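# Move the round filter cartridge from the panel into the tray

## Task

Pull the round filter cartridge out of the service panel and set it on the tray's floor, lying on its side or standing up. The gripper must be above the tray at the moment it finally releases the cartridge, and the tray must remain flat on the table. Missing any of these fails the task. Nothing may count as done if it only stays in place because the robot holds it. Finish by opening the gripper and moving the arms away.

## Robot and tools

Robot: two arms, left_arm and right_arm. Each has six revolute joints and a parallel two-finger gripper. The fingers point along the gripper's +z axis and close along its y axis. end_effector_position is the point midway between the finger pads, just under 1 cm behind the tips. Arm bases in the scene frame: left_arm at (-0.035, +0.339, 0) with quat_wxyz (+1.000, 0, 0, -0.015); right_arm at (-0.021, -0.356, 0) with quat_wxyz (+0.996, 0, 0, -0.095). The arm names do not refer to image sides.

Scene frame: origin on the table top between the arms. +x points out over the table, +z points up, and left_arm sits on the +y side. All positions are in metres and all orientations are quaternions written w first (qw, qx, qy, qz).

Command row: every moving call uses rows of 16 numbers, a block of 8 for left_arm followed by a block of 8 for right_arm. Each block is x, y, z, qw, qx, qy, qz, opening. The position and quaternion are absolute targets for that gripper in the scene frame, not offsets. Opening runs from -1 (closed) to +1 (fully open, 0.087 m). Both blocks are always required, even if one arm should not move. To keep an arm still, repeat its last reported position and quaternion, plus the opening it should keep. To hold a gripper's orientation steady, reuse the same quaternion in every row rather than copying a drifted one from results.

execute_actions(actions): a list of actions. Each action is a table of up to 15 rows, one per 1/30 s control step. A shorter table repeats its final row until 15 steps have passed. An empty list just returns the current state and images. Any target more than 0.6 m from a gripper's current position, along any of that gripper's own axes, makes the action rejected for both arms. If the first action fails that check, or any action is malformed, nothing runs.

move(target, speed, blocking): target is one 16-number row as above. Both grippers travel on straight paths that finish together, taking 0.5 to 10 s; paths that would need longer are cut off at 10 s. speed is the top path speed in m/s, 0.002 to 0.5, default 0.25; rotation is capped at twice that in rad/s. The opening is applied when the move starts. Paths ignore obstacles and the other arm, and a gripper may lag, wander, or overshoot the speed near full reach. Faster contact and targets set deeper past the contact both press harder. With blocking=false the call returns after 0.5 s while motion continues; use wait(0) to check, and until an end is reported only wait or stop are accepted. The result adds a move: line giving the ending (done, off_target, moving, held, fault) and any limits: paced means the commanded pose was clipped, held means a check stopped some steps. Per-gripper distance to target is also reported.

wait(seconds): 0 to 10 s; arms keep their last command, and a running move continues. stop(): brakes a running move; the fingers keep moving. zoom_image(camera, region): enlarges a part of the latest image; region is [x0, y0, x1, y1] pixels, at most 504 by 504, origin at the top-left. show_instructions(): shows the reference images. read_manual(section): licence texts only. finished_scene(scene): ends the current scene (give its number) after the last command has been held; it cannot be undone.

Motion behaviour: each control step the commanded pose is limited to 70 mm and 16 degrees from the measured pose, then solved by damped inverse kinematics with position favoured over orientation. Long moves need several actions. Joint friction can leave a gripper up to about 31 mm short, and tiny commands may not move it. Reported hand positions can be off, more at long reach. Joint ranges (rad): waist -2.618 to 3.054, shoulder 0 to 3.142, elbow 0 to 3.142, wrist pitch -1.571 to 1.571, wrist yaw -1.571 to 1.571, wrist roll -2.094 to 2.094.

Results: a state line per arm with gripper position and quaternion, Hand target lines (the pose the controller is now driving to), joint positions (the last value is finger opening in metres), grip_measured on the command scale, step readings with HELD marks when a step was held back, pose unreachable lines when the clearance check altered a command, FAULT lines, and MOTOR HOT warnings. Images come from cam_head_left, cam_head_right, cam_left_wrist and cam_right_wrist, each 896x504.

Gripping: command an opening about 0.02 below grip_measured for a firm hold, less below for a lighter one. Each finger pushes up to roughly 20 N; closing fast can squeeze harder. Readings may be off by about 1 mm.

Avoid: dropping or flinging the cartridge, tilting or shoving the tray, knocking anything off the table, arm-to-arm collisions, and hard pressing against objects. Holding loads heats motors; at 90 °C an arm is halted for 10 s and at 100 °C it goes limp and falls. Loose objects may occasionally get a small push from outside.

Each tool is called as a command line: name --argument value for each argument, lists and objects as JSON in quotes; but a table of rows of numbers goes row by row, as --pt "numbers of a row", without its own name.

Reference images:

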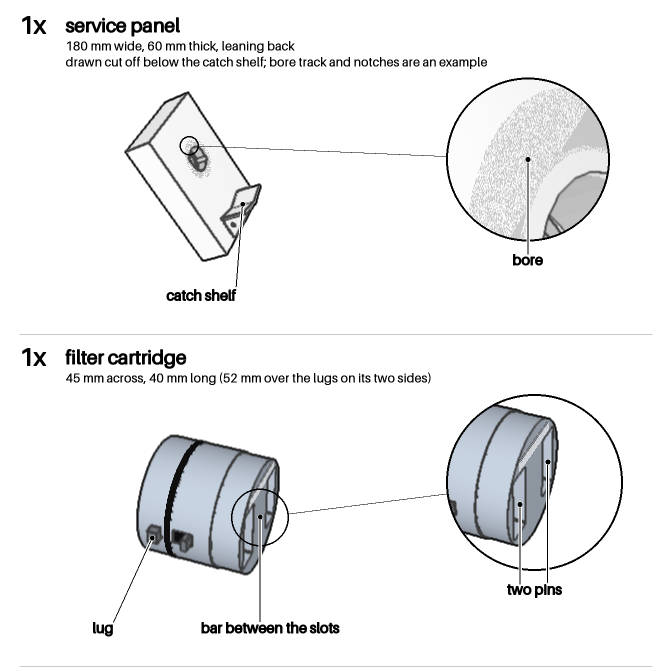

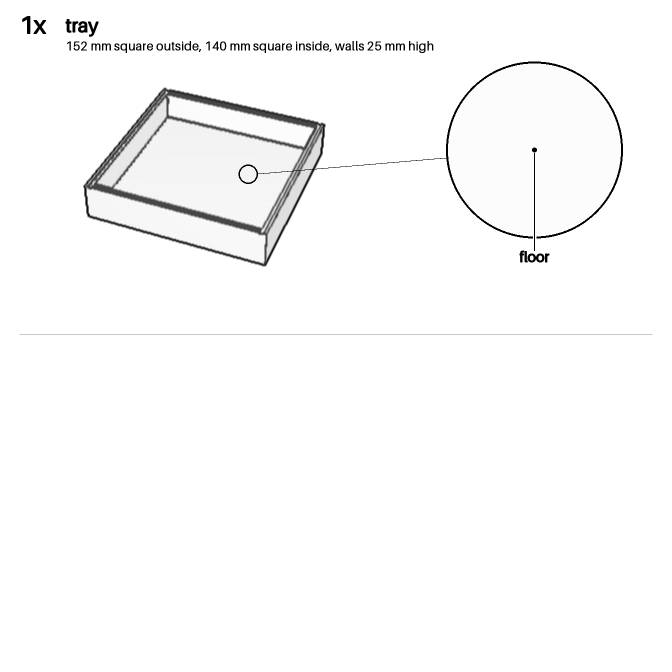

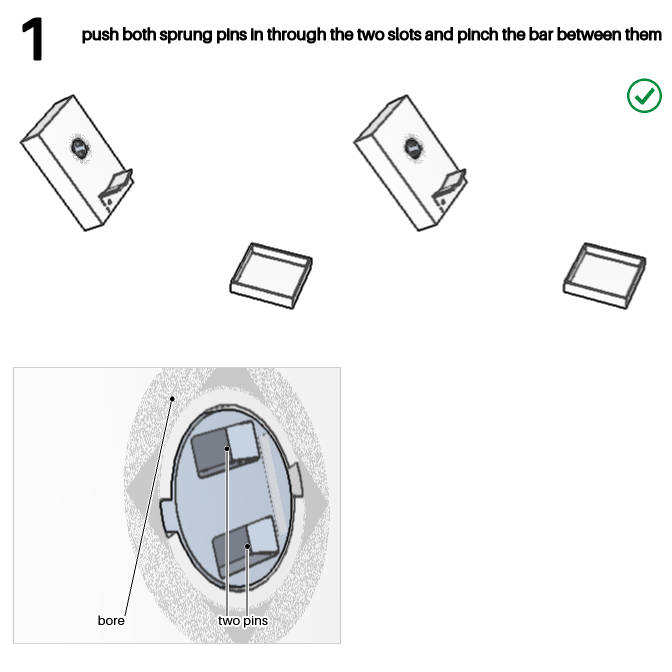

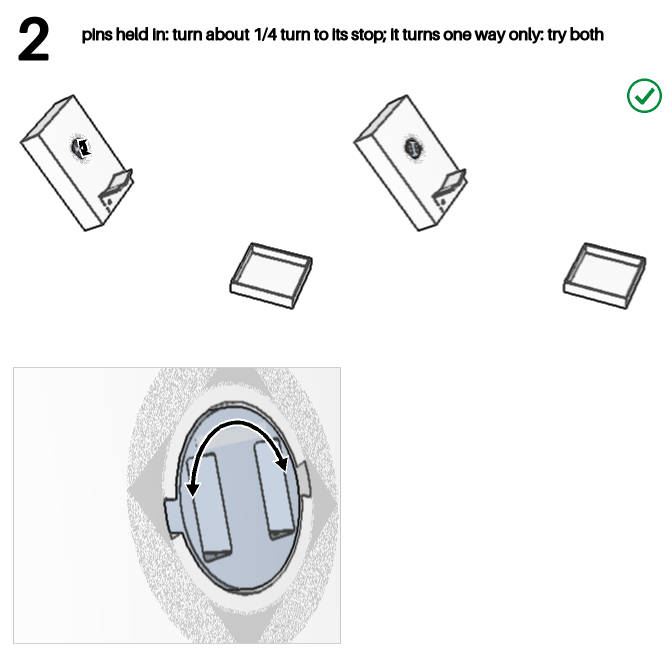

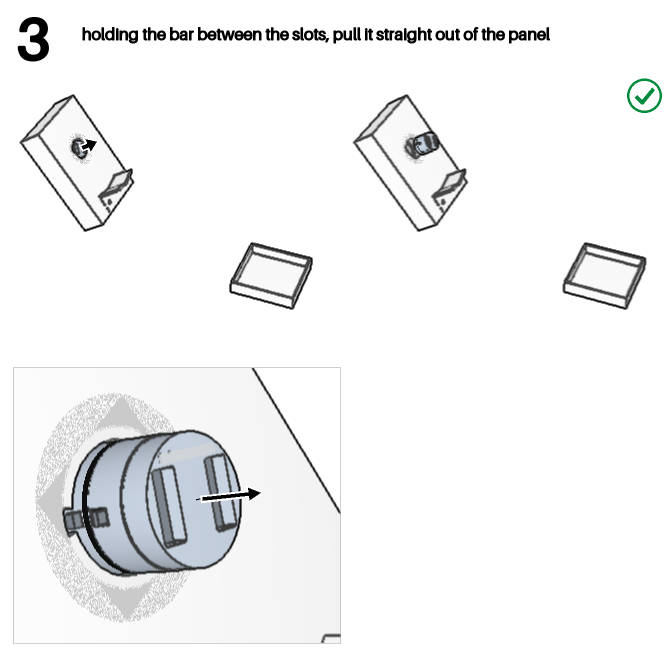

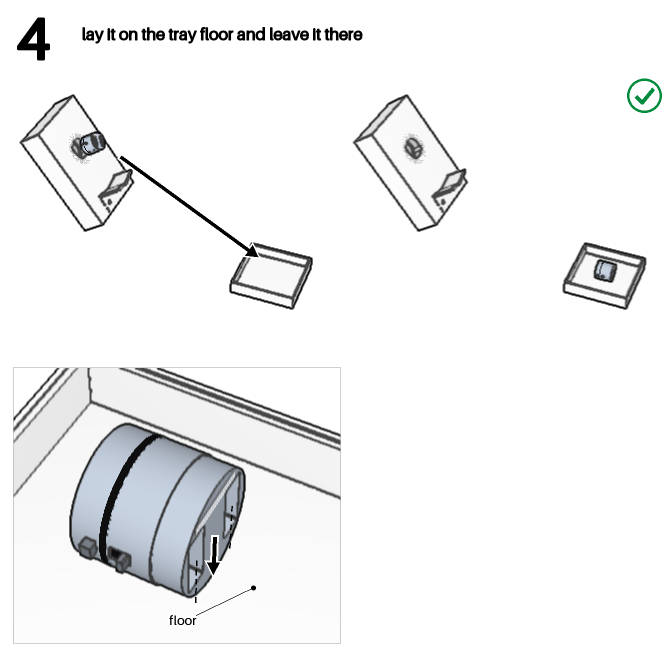

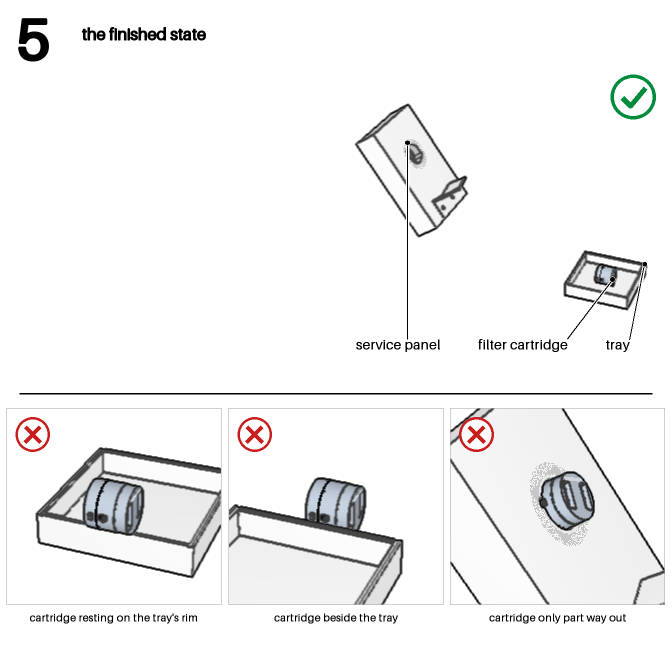

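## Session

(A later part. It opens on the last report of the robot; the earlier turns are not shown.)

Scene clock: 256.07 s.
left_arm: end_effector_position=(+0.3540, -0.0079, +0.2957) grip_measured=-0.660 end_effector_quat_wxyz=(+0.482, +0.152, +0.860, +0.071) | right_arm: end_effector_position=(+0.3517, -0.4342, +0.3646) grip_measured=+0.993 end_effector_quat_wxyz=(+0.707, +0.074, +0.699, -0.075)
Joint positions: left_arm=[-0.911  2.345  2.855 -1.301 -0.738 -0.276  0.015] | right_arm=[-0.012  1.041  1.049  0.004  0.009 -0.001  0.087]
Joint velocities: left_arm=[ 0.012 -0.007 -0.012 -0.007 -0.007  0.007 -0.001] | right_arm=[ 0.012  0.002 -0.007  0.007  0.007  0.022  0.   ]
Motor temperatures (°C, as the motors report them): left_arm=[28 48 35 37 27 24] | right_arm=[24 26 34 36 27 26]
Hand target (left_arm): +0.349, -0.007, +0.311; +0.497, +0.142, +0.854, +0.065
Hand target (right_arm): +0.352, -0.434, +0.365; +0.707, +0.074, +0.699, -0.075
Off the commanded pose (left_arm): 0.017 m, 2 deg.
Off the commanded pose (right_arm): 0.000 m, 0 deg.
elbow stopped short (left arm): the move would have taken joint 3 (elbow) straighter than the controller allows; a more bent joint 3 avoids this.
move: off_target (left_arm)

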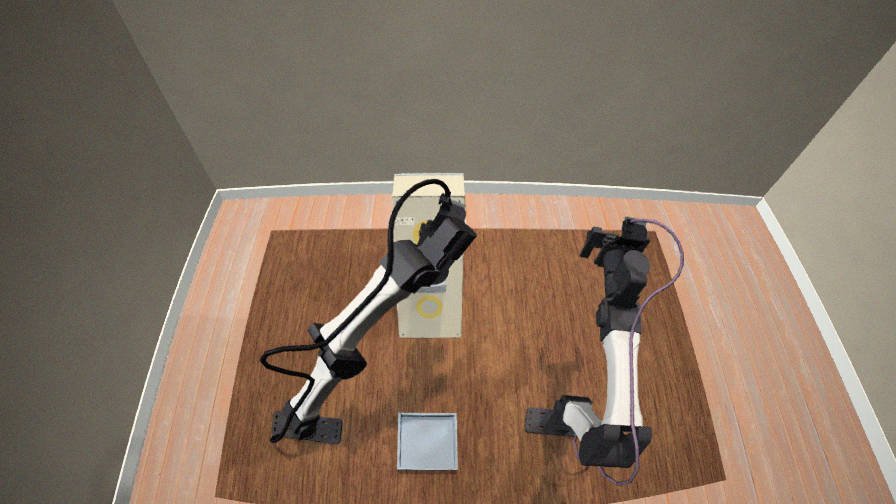

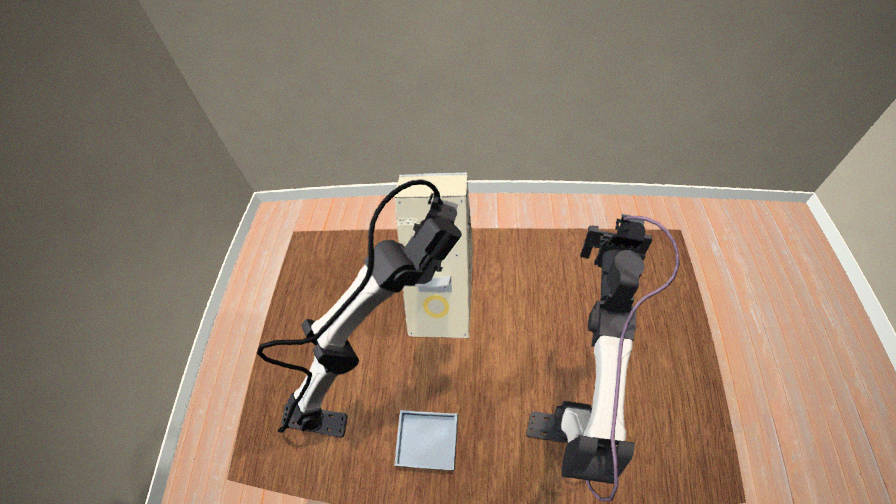

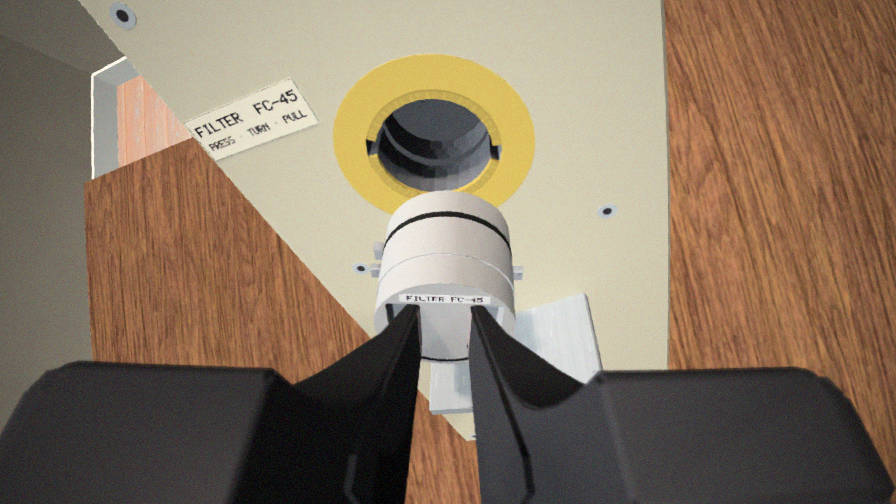

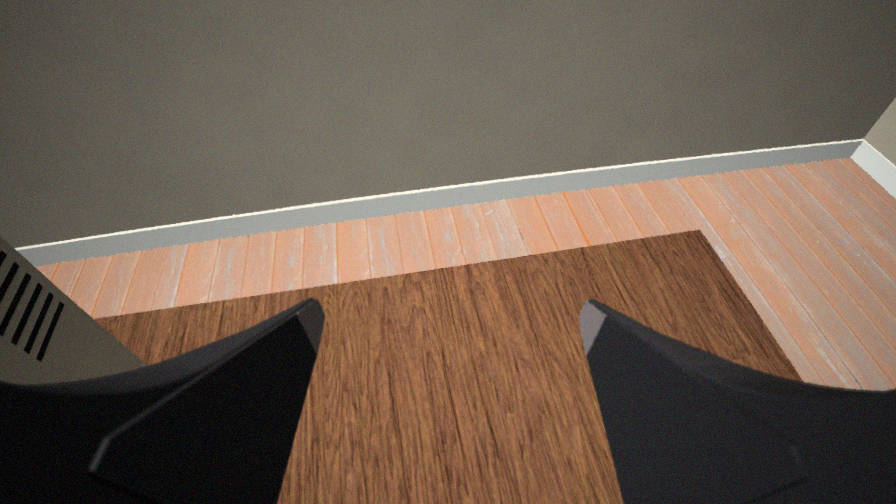

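move --target '[-0.055,0.005,0.12,0,0.707,0.707,0,-0.69,0.3517,-0.4342,0.3646,0.707,0.074,0.699,-0.075,1]' --speed 0.18

Scene clock: 262.73 s.
left_arm: end_effector_position=(-0.0516, +0.0006, +0.1247) grip_measured=-0.661 end_effector_quat_wxyz=(+0.016, +0.701, +0.713, -0.020) | right_arm: end_effector_position=(+0.3517, -0.4342, +0.3646) grip_measured=+0.993 end_effector_quat_wxyz=(+0.707, +0.074, +0.699, -0.075)
Joint positions: left_arm=[-1.582  1.943  1.768 -1.345  0.004 -0.058  0.015] | right_arm=[-0.012  1.041  1.049  0.004  0.009 -0.001  0.087]
Joint velocities: left_arm=[ 0.002 -0.022  0.007 -0.007 -0.022  0.022  0.001] | right_arm=[ 0.027 -0.022  0.007 -0.037 -0.081 -0.022  0.   ]
Motor temperatures (°C, as the motors report them): left_arm=[28 48 35 36 27 24] | right_arm=[24 26 34 36 27 26]
Hand target (left_arm): -0.055, +0.010, +0.117; -0.004, +0.707, +0.707, -0.005
Hand target (right_arm): +0.352, -0.434, +0.365; +0.707, +0.074, +0.699, -0.075
Off the commanded pose (left_arm): 0.007 m, 3 deg.
Off the commanded pose (right_arm): 0.000 m, 0 deg.
move: off_target (left_arm)

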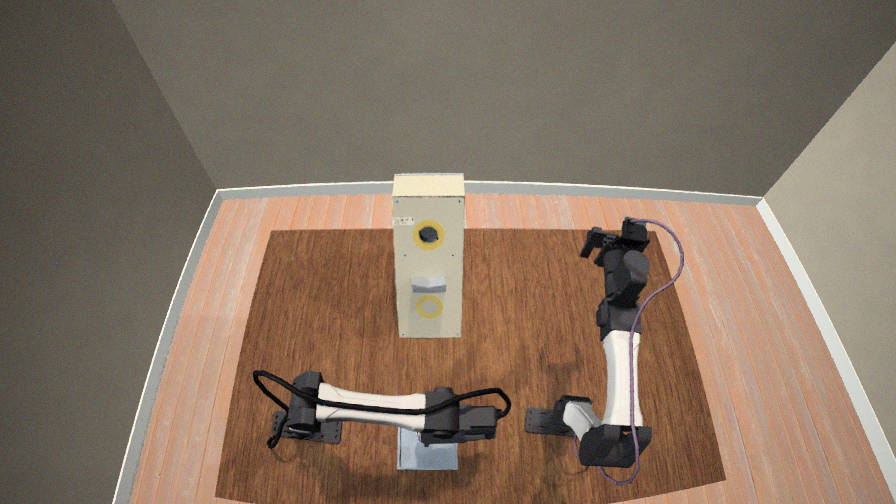

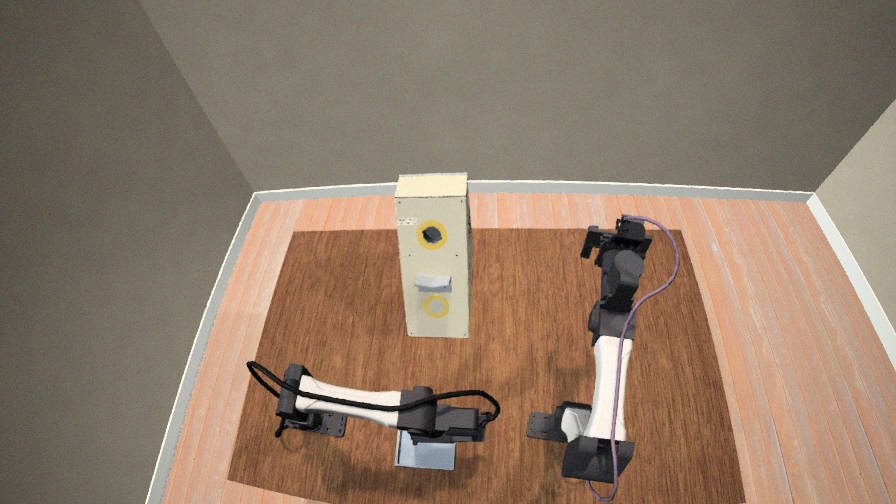

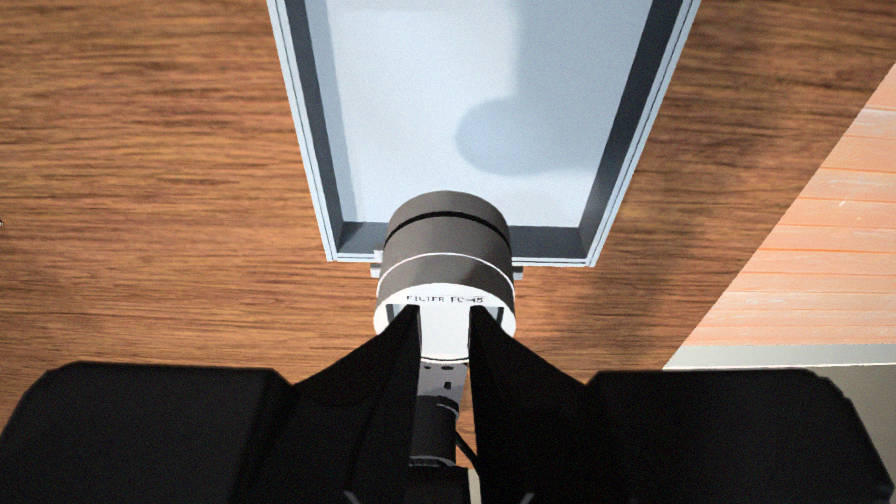

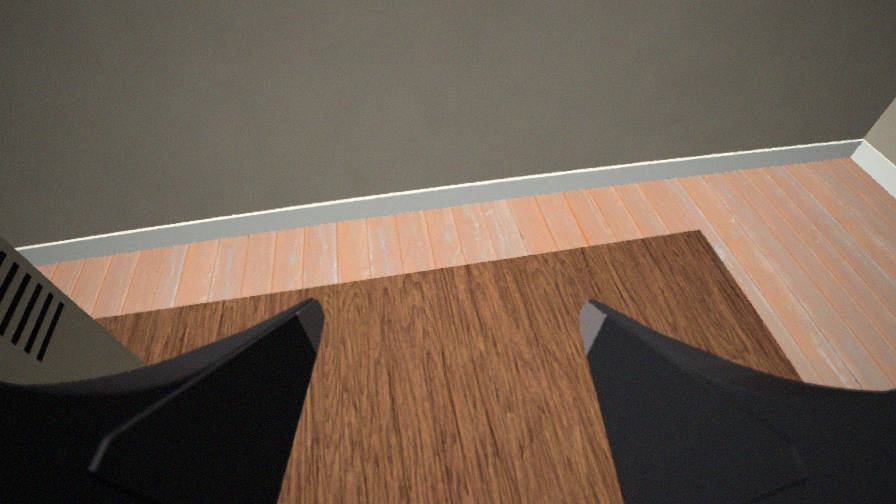

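move --target '[-0.058,0.008,0.04,0,0.707,0.707,0,-0.69,0.3517,-0.4342,0.3646,0.707,0.074,0.699,-0.075,1]' --speed 0.05

Scene clock: 266.83 s.
left_arm: end_effector_position=(-0.0545, +0.0041, +0.0499) grip_measured=-0.661 end_effector_quat_wxyz=(+0.005, +0.704, +0.710, -0.009) | right_arm: end_effector_position=(+0.3517, -0.4342, +0.3646) grip_measured=+0.993 end_effector_quat_wxyz=(+0.707, +0.074, +0.699, -0.075)
Joint positions: left_arm=[-1.591  1.984  1.524 -1.091  0.005 -0.057  0.015] | right_arm=[-0.012  1.041  1.049  0.004  0.009 -0.001  0.087]
Joint velocities: left_arm=[ 0.002 -0.002  0.002  0.037 -0.022 -0.007  0.001] | right_arm=[ 0.002 -0.007  0.007 -0.066 -0.022 -0.007 -0.   ]
Motor temperatures (°C, as the motors report them): left_arm=[28 48 35 35 27 24] | right_arm=[24 26 35 36 27 26]
Hand target (left_arm): -0.058, +0.008, +0.040; -0.000, +0.707, +0.707, +0.000
Hand target (right_arm): +0.352, -0.434, +0.365; +0.707, +0.074, +0.699, -0.075
Off the commanded pose (left_arm): 0.011 m, 1 deg.
Off the commanded pose (right_arm): 0.000 m, 0 deg.
move: off_target (left_arm)

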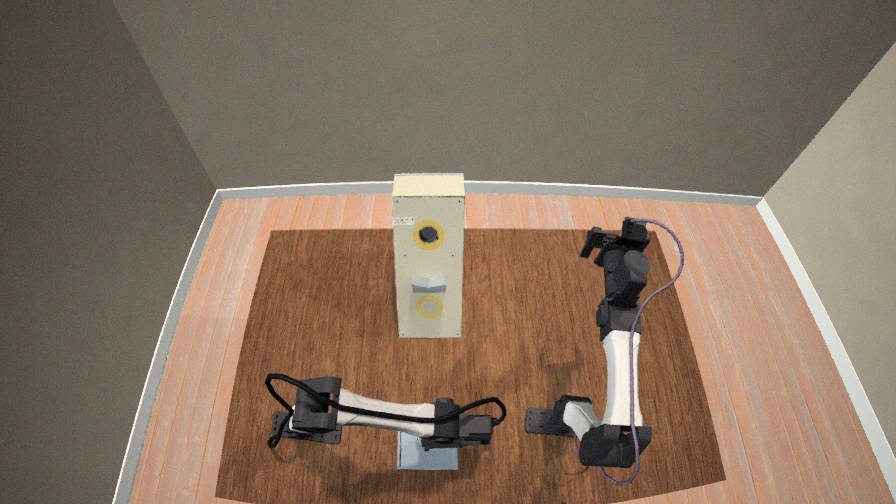

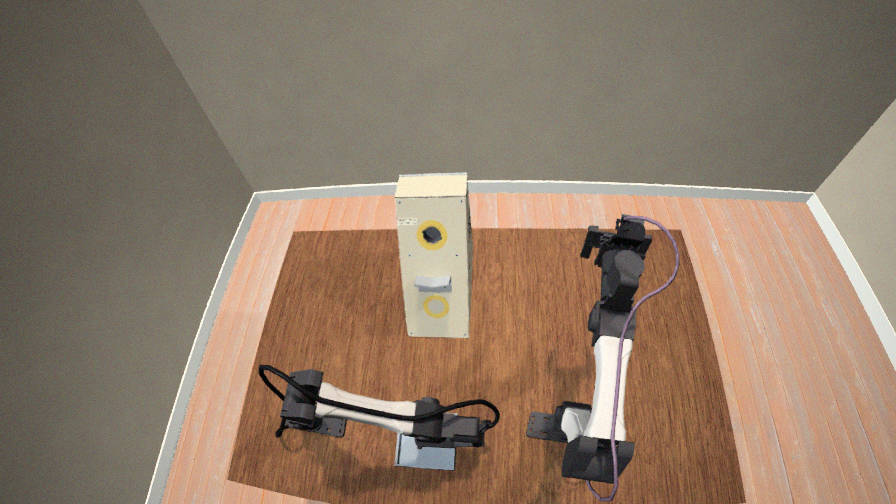

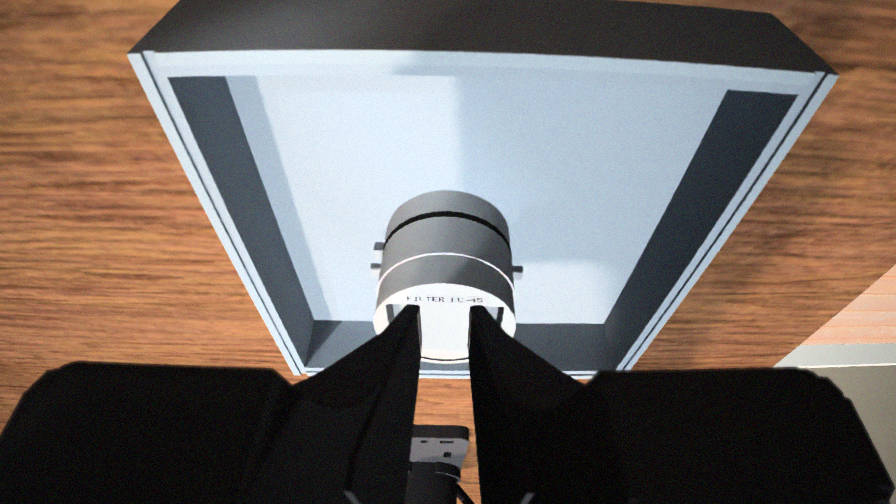

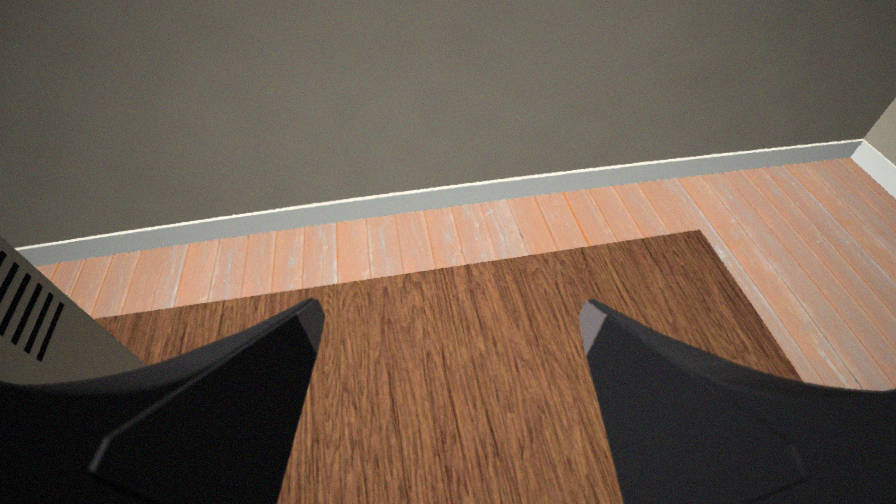

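execute_actions --actions '[[[-0.058,0.008,0.03,0,0.707,0.707,0,-0.69,0.3517,-0.4342,0.3646,0.707,0.074,0.699,-0.075,1]],[[-0.058,0.008,0.03,0,0.707,0.707,0,-0.58,0.3517,-0.4342,0.3646,0.707,0.074,0.699,-0.075,1]]]'

move --target '[-0.04,0.1,0.17,0,0.707,0.707,0,-0.58,0.3517,-0.4342,0.3646,0.707,0.074,0.699,-0.075,1]' --speed 0.12

Scene clock: 270.20 s.
left_arm: end_effector_position=(-0.0552, +0.0063, +0.0485) grip_measured=-0.581 end_effector_quat_wxyz=(+0.002, +0.705, +0.709, -0.007) | right_arm: end_effector_position=(+0.3517, -0.4342, +0.3646) grip_measured=+0.993 end_effector_quat_wxyz=(+0.707, +0.074, +0.699, -0.075)
Joint positions: left_arm=[-1.592  1.984  1.517 -1.091  0.006 -0.058  0.018] | right_arm=[-0.012  1.041  1.049  0.004  0.009 -0.001  0.087]
Joint velocities: left_arm=[-0.017 -0.007 -0.007  0.11  -0.037 -0.066  0.   ] | right_arm=[-0.017  0.002 -0.007  0.022 -0.007 -0.095 -0.001]
Motor temperatures (°C, as the motors report them): left_arm=[28 47 34 35 27 24] | right_arm=[24 26 35 36 27 26]
Hand target (left_arm): -0.058, +0.009, +0.031; -0.001, +0.707, +0.707, +0.000
Hand target (right_arm): +0.352, -0.434, +0.365; +0.707, +0.074, +0.699, -0.075
Off the commanded pose (left_arm): 0.019 m, 1 deg.
Off the commanded pose (right_arm): 0.000 m, 0 deg.
Step readings (end_effector_position; steps 1 to 15: 1st action; 16 to 30: 2nd action):
0: left_arm (-0.0545, +0.0041, +0.0499) | right_arm (+0.3517, -0.4342, +0.3646)
1: left_arm (-0.0545, +0.0045, +0.0492) | right_arm (+0.3517, -0.4342, +0.3646)
2: left_arm (-0.0547, +0.0052, +0.0486) | right_arm (+0.3517, -0.4342, +0.3646)
4: left_arm (-0.0551, +0.0056, +0.0484) | right_arm (+0.3517, -0.4342, +0.3646)
8: left_arm (-0.0551, +0.0056, +0.0484) | right_arm (+0.3517, -0.4342, +0.3646)
15: left_arm (-0.0551, +0.0056, +0.0484) | right_arm (+0.3517, -0.4342, +0.3646)
16: left_arm (-0.0553, +0.0061, +0.0484) | right_arm (+0.3517, -0.4342, +0.3646)
17: left_arm (-0.0552, +0.0063, +0.0485) | right_arm (+0.3517, -0.4342, +0.3646)
19: left_arm (-0.0552, +0.0063, +0.0485) | right_arm (+0.3517, -0.4342, +0.3646)
23: left_arm (-0.0552, +0.0063, +0.0485) | right_arm (+0.3517, -0.4342, +0.3646)
30: end_effector_position above

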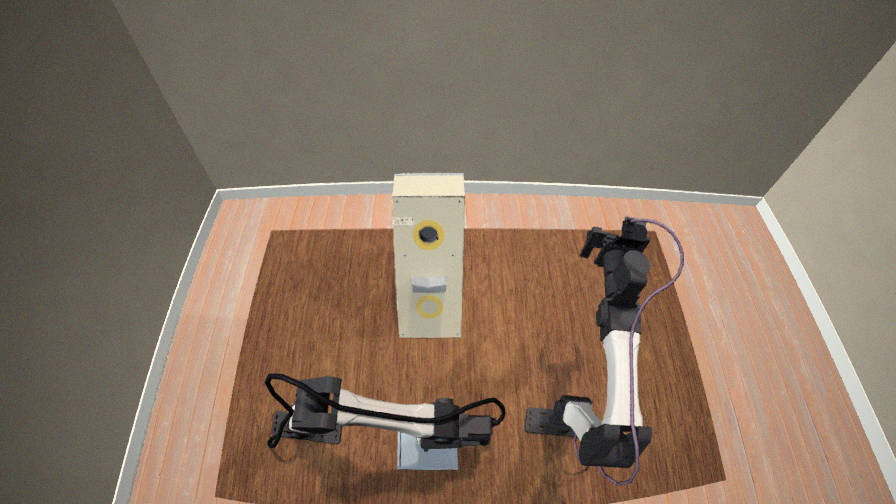

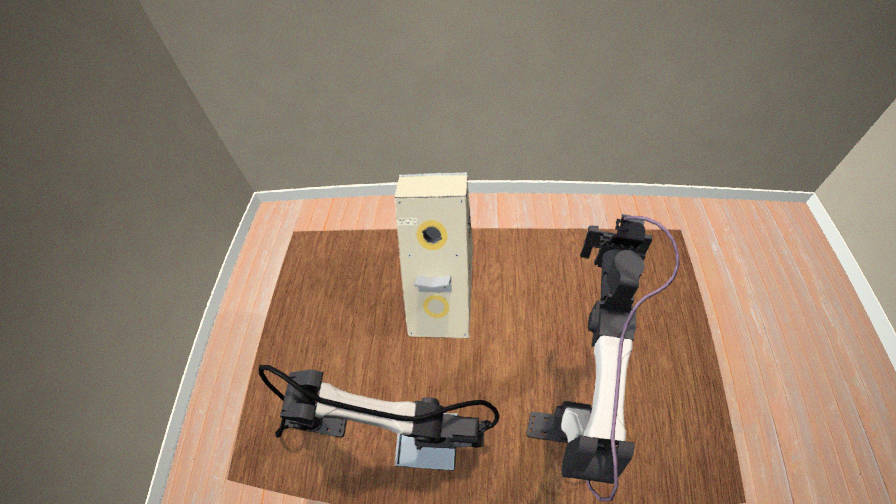

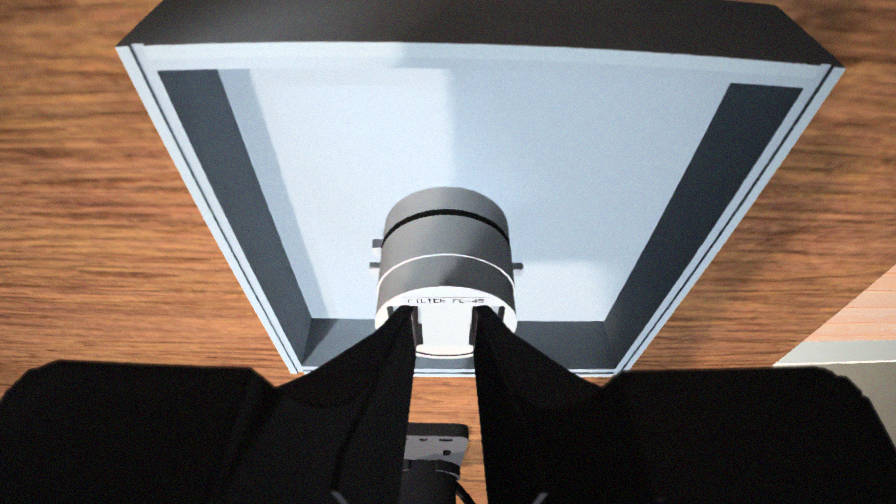

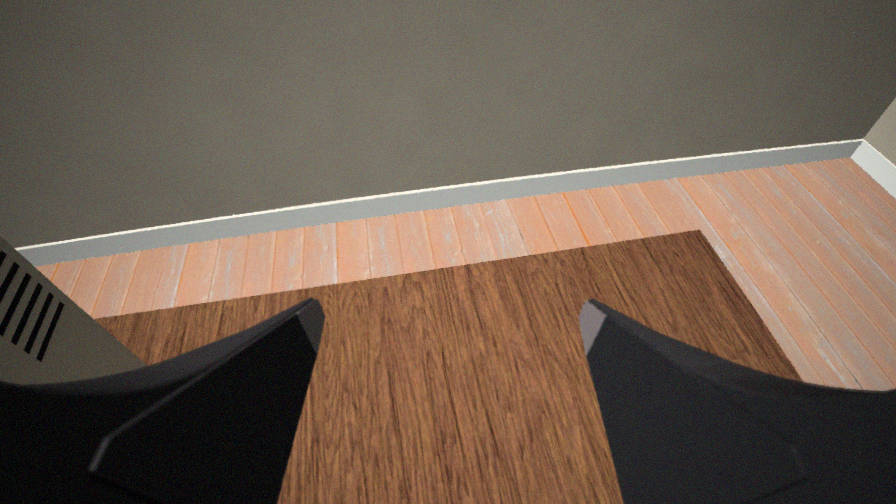

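Scene clock: 272.00 s.
left_arm: end_effector_position=(-0.0430, +0.1013, +0.1618) grip_measured=-0.580 end_effector_quat_wxyz=(-0.008, +0.709, +0.705, +0.005) | right_arm: end_effector_position=(+0.3517, -0.4342, +0.3646) grip_measured=+0.993 end_effector_quat_wxyz=(+0.707, +0.074, +0.699, -0.075)
Joint positions: left_arm=[-1.569  1.625  1.517 -1.482  0.005 -0.021  0.018] | right_arm=[-0.012  1.041  1.049  0.004  0.009 -0.001  0.087]
Joint velocities: left_arm=[-0.012 -0.012  0.022 -0.081 -0.022  0.007  0.   ] | right_arm=[-0.002 -0.002  0.007  0.022  0.095  0.007 -0.001]
Motor temperatures (°C, as the motors report them): left_arm=[28 47 34 34 27 24] | right_arm=[24 26 35 36 27 26]
Hand target (left_arm): -0.038, +0.101, +0.169; +0.000, +0.707, +0.707, +0.000
Hand target (right_arm): +0.352, -0.434, +0.365; +0.707, +0.074, +0.699, -0.075
Off the commanded pose (left_arm): 0.009 m, 1 deg.
Off the commanded pose (right_arm): 0.000 m, 0 deg.
move: done

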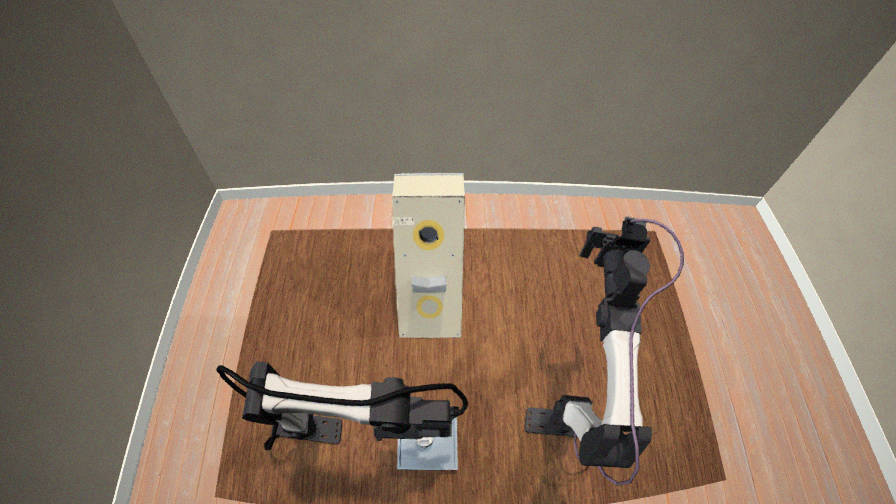

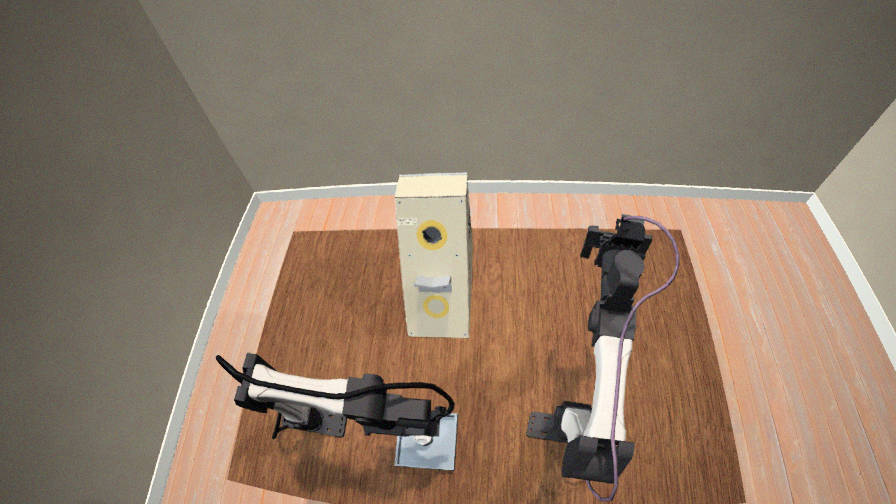

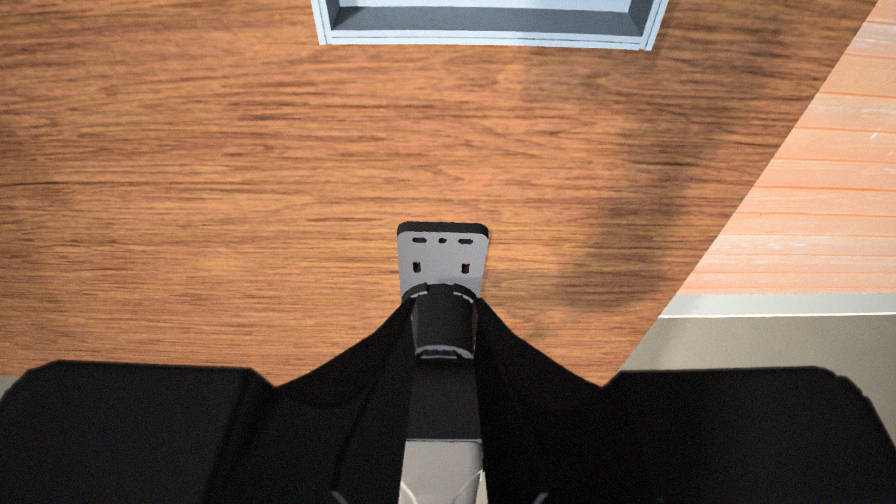

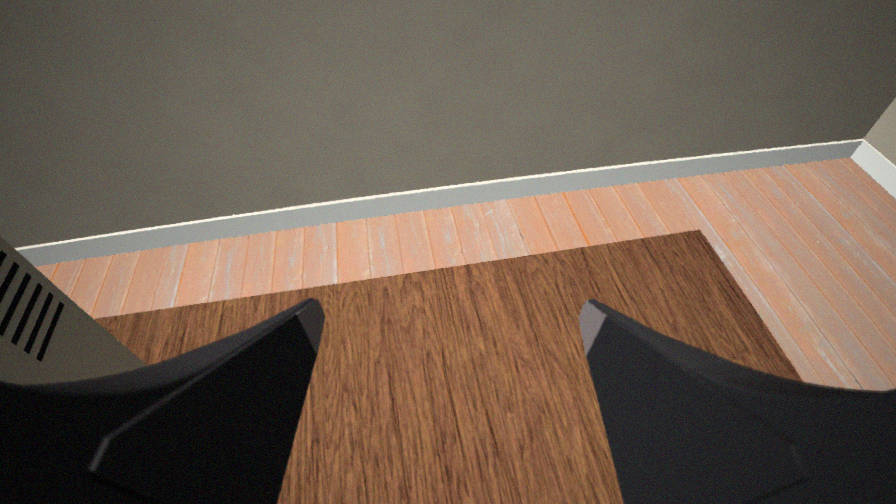

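Move fully clear.

move --target '[0.18,0.25,0.17,0,0.2,0.98,0,-0.58,0.3517,-0.4342,0.3646,0.707,0.074,0.699,-0.075,1]' --speed 0.35

zoom_image --camera "cam_head_left" --region '[370,390,490,490]'

Scene clock: 275.77 s.
left_arm: end_effector_position=(+0.1790, +0.2482, +0.1690) grip_measured=-0.580 end_effector_quat_wxyz=(+0.007, +0.207, +0.978, +0.008) | right_arm: end_effector_position=(+0.3517, -0.4342, +0.3646) grip_measured=+0.993 end_effector_quat_wxyz=(+0.707, +0.074, +0.699, -0.075)
Joint positions: left_arm=[-0.386  1.58   1.505 -1.485 -0.018  0.001  0.018] | right_arm=[-0.012  1.041  1.049  0.004  0.009 -0.001  0.087]
Joint velocities: left_arm=[ 0.017 -0.012 -0.002  0.037 -0.007 -0.066 -0.002] | right_arm=[ 0.002 -0.012 -0.002  0.037  0.007  0.007  0.001]
Motor temperatures (°C, as the motors report them): left_arm=[28 46 35 34 27 24] | right_arm=[24 26 35 36 27 26]
Hand target (left_arm): +0.184, +0.248, +0.170; +0.008, +0.200, +0.980, +0.008
Hand target (right_arm): +0.352, -0.434, +0.365; +0.707, +0.074, +0.699, -0.075
Off the commanded pose (left_arm): 0.002 m, 1 deg.
Off the commanded pose (right_arm): 0.000 m, 0 deg.
move: done

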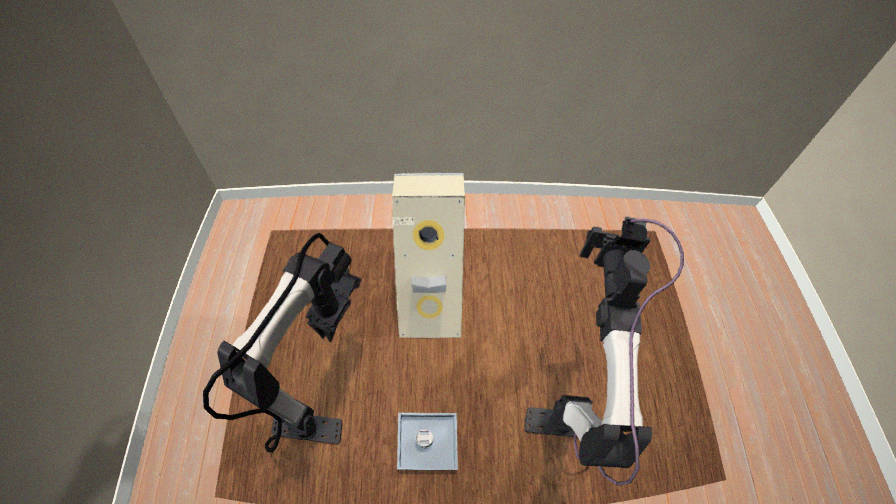

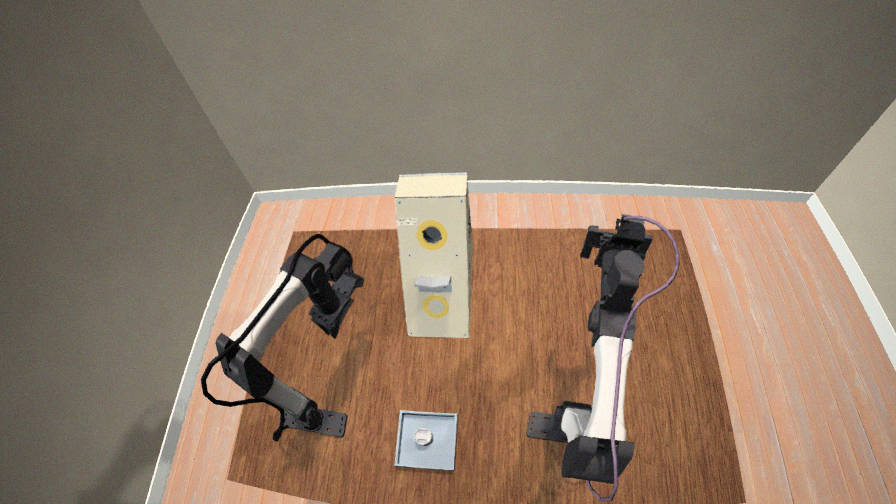

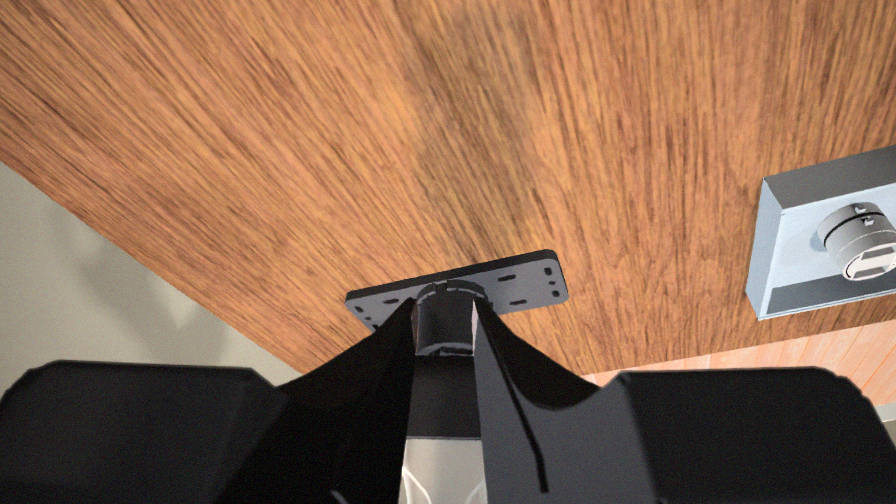

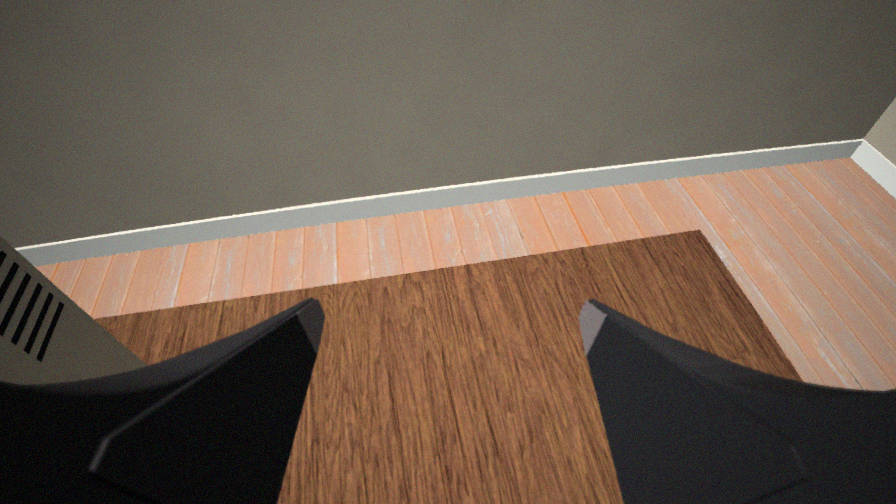

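Region (370, 390, 490, 490) of cam_head_left's 896x504 image, scaled by 4.200, with more detail than that image has.

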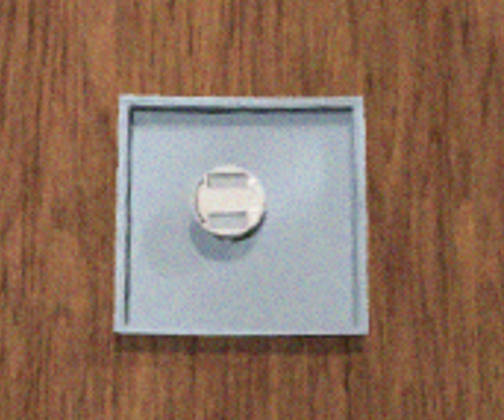

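finished_scene --scene 1

The scene is finished: the task was done.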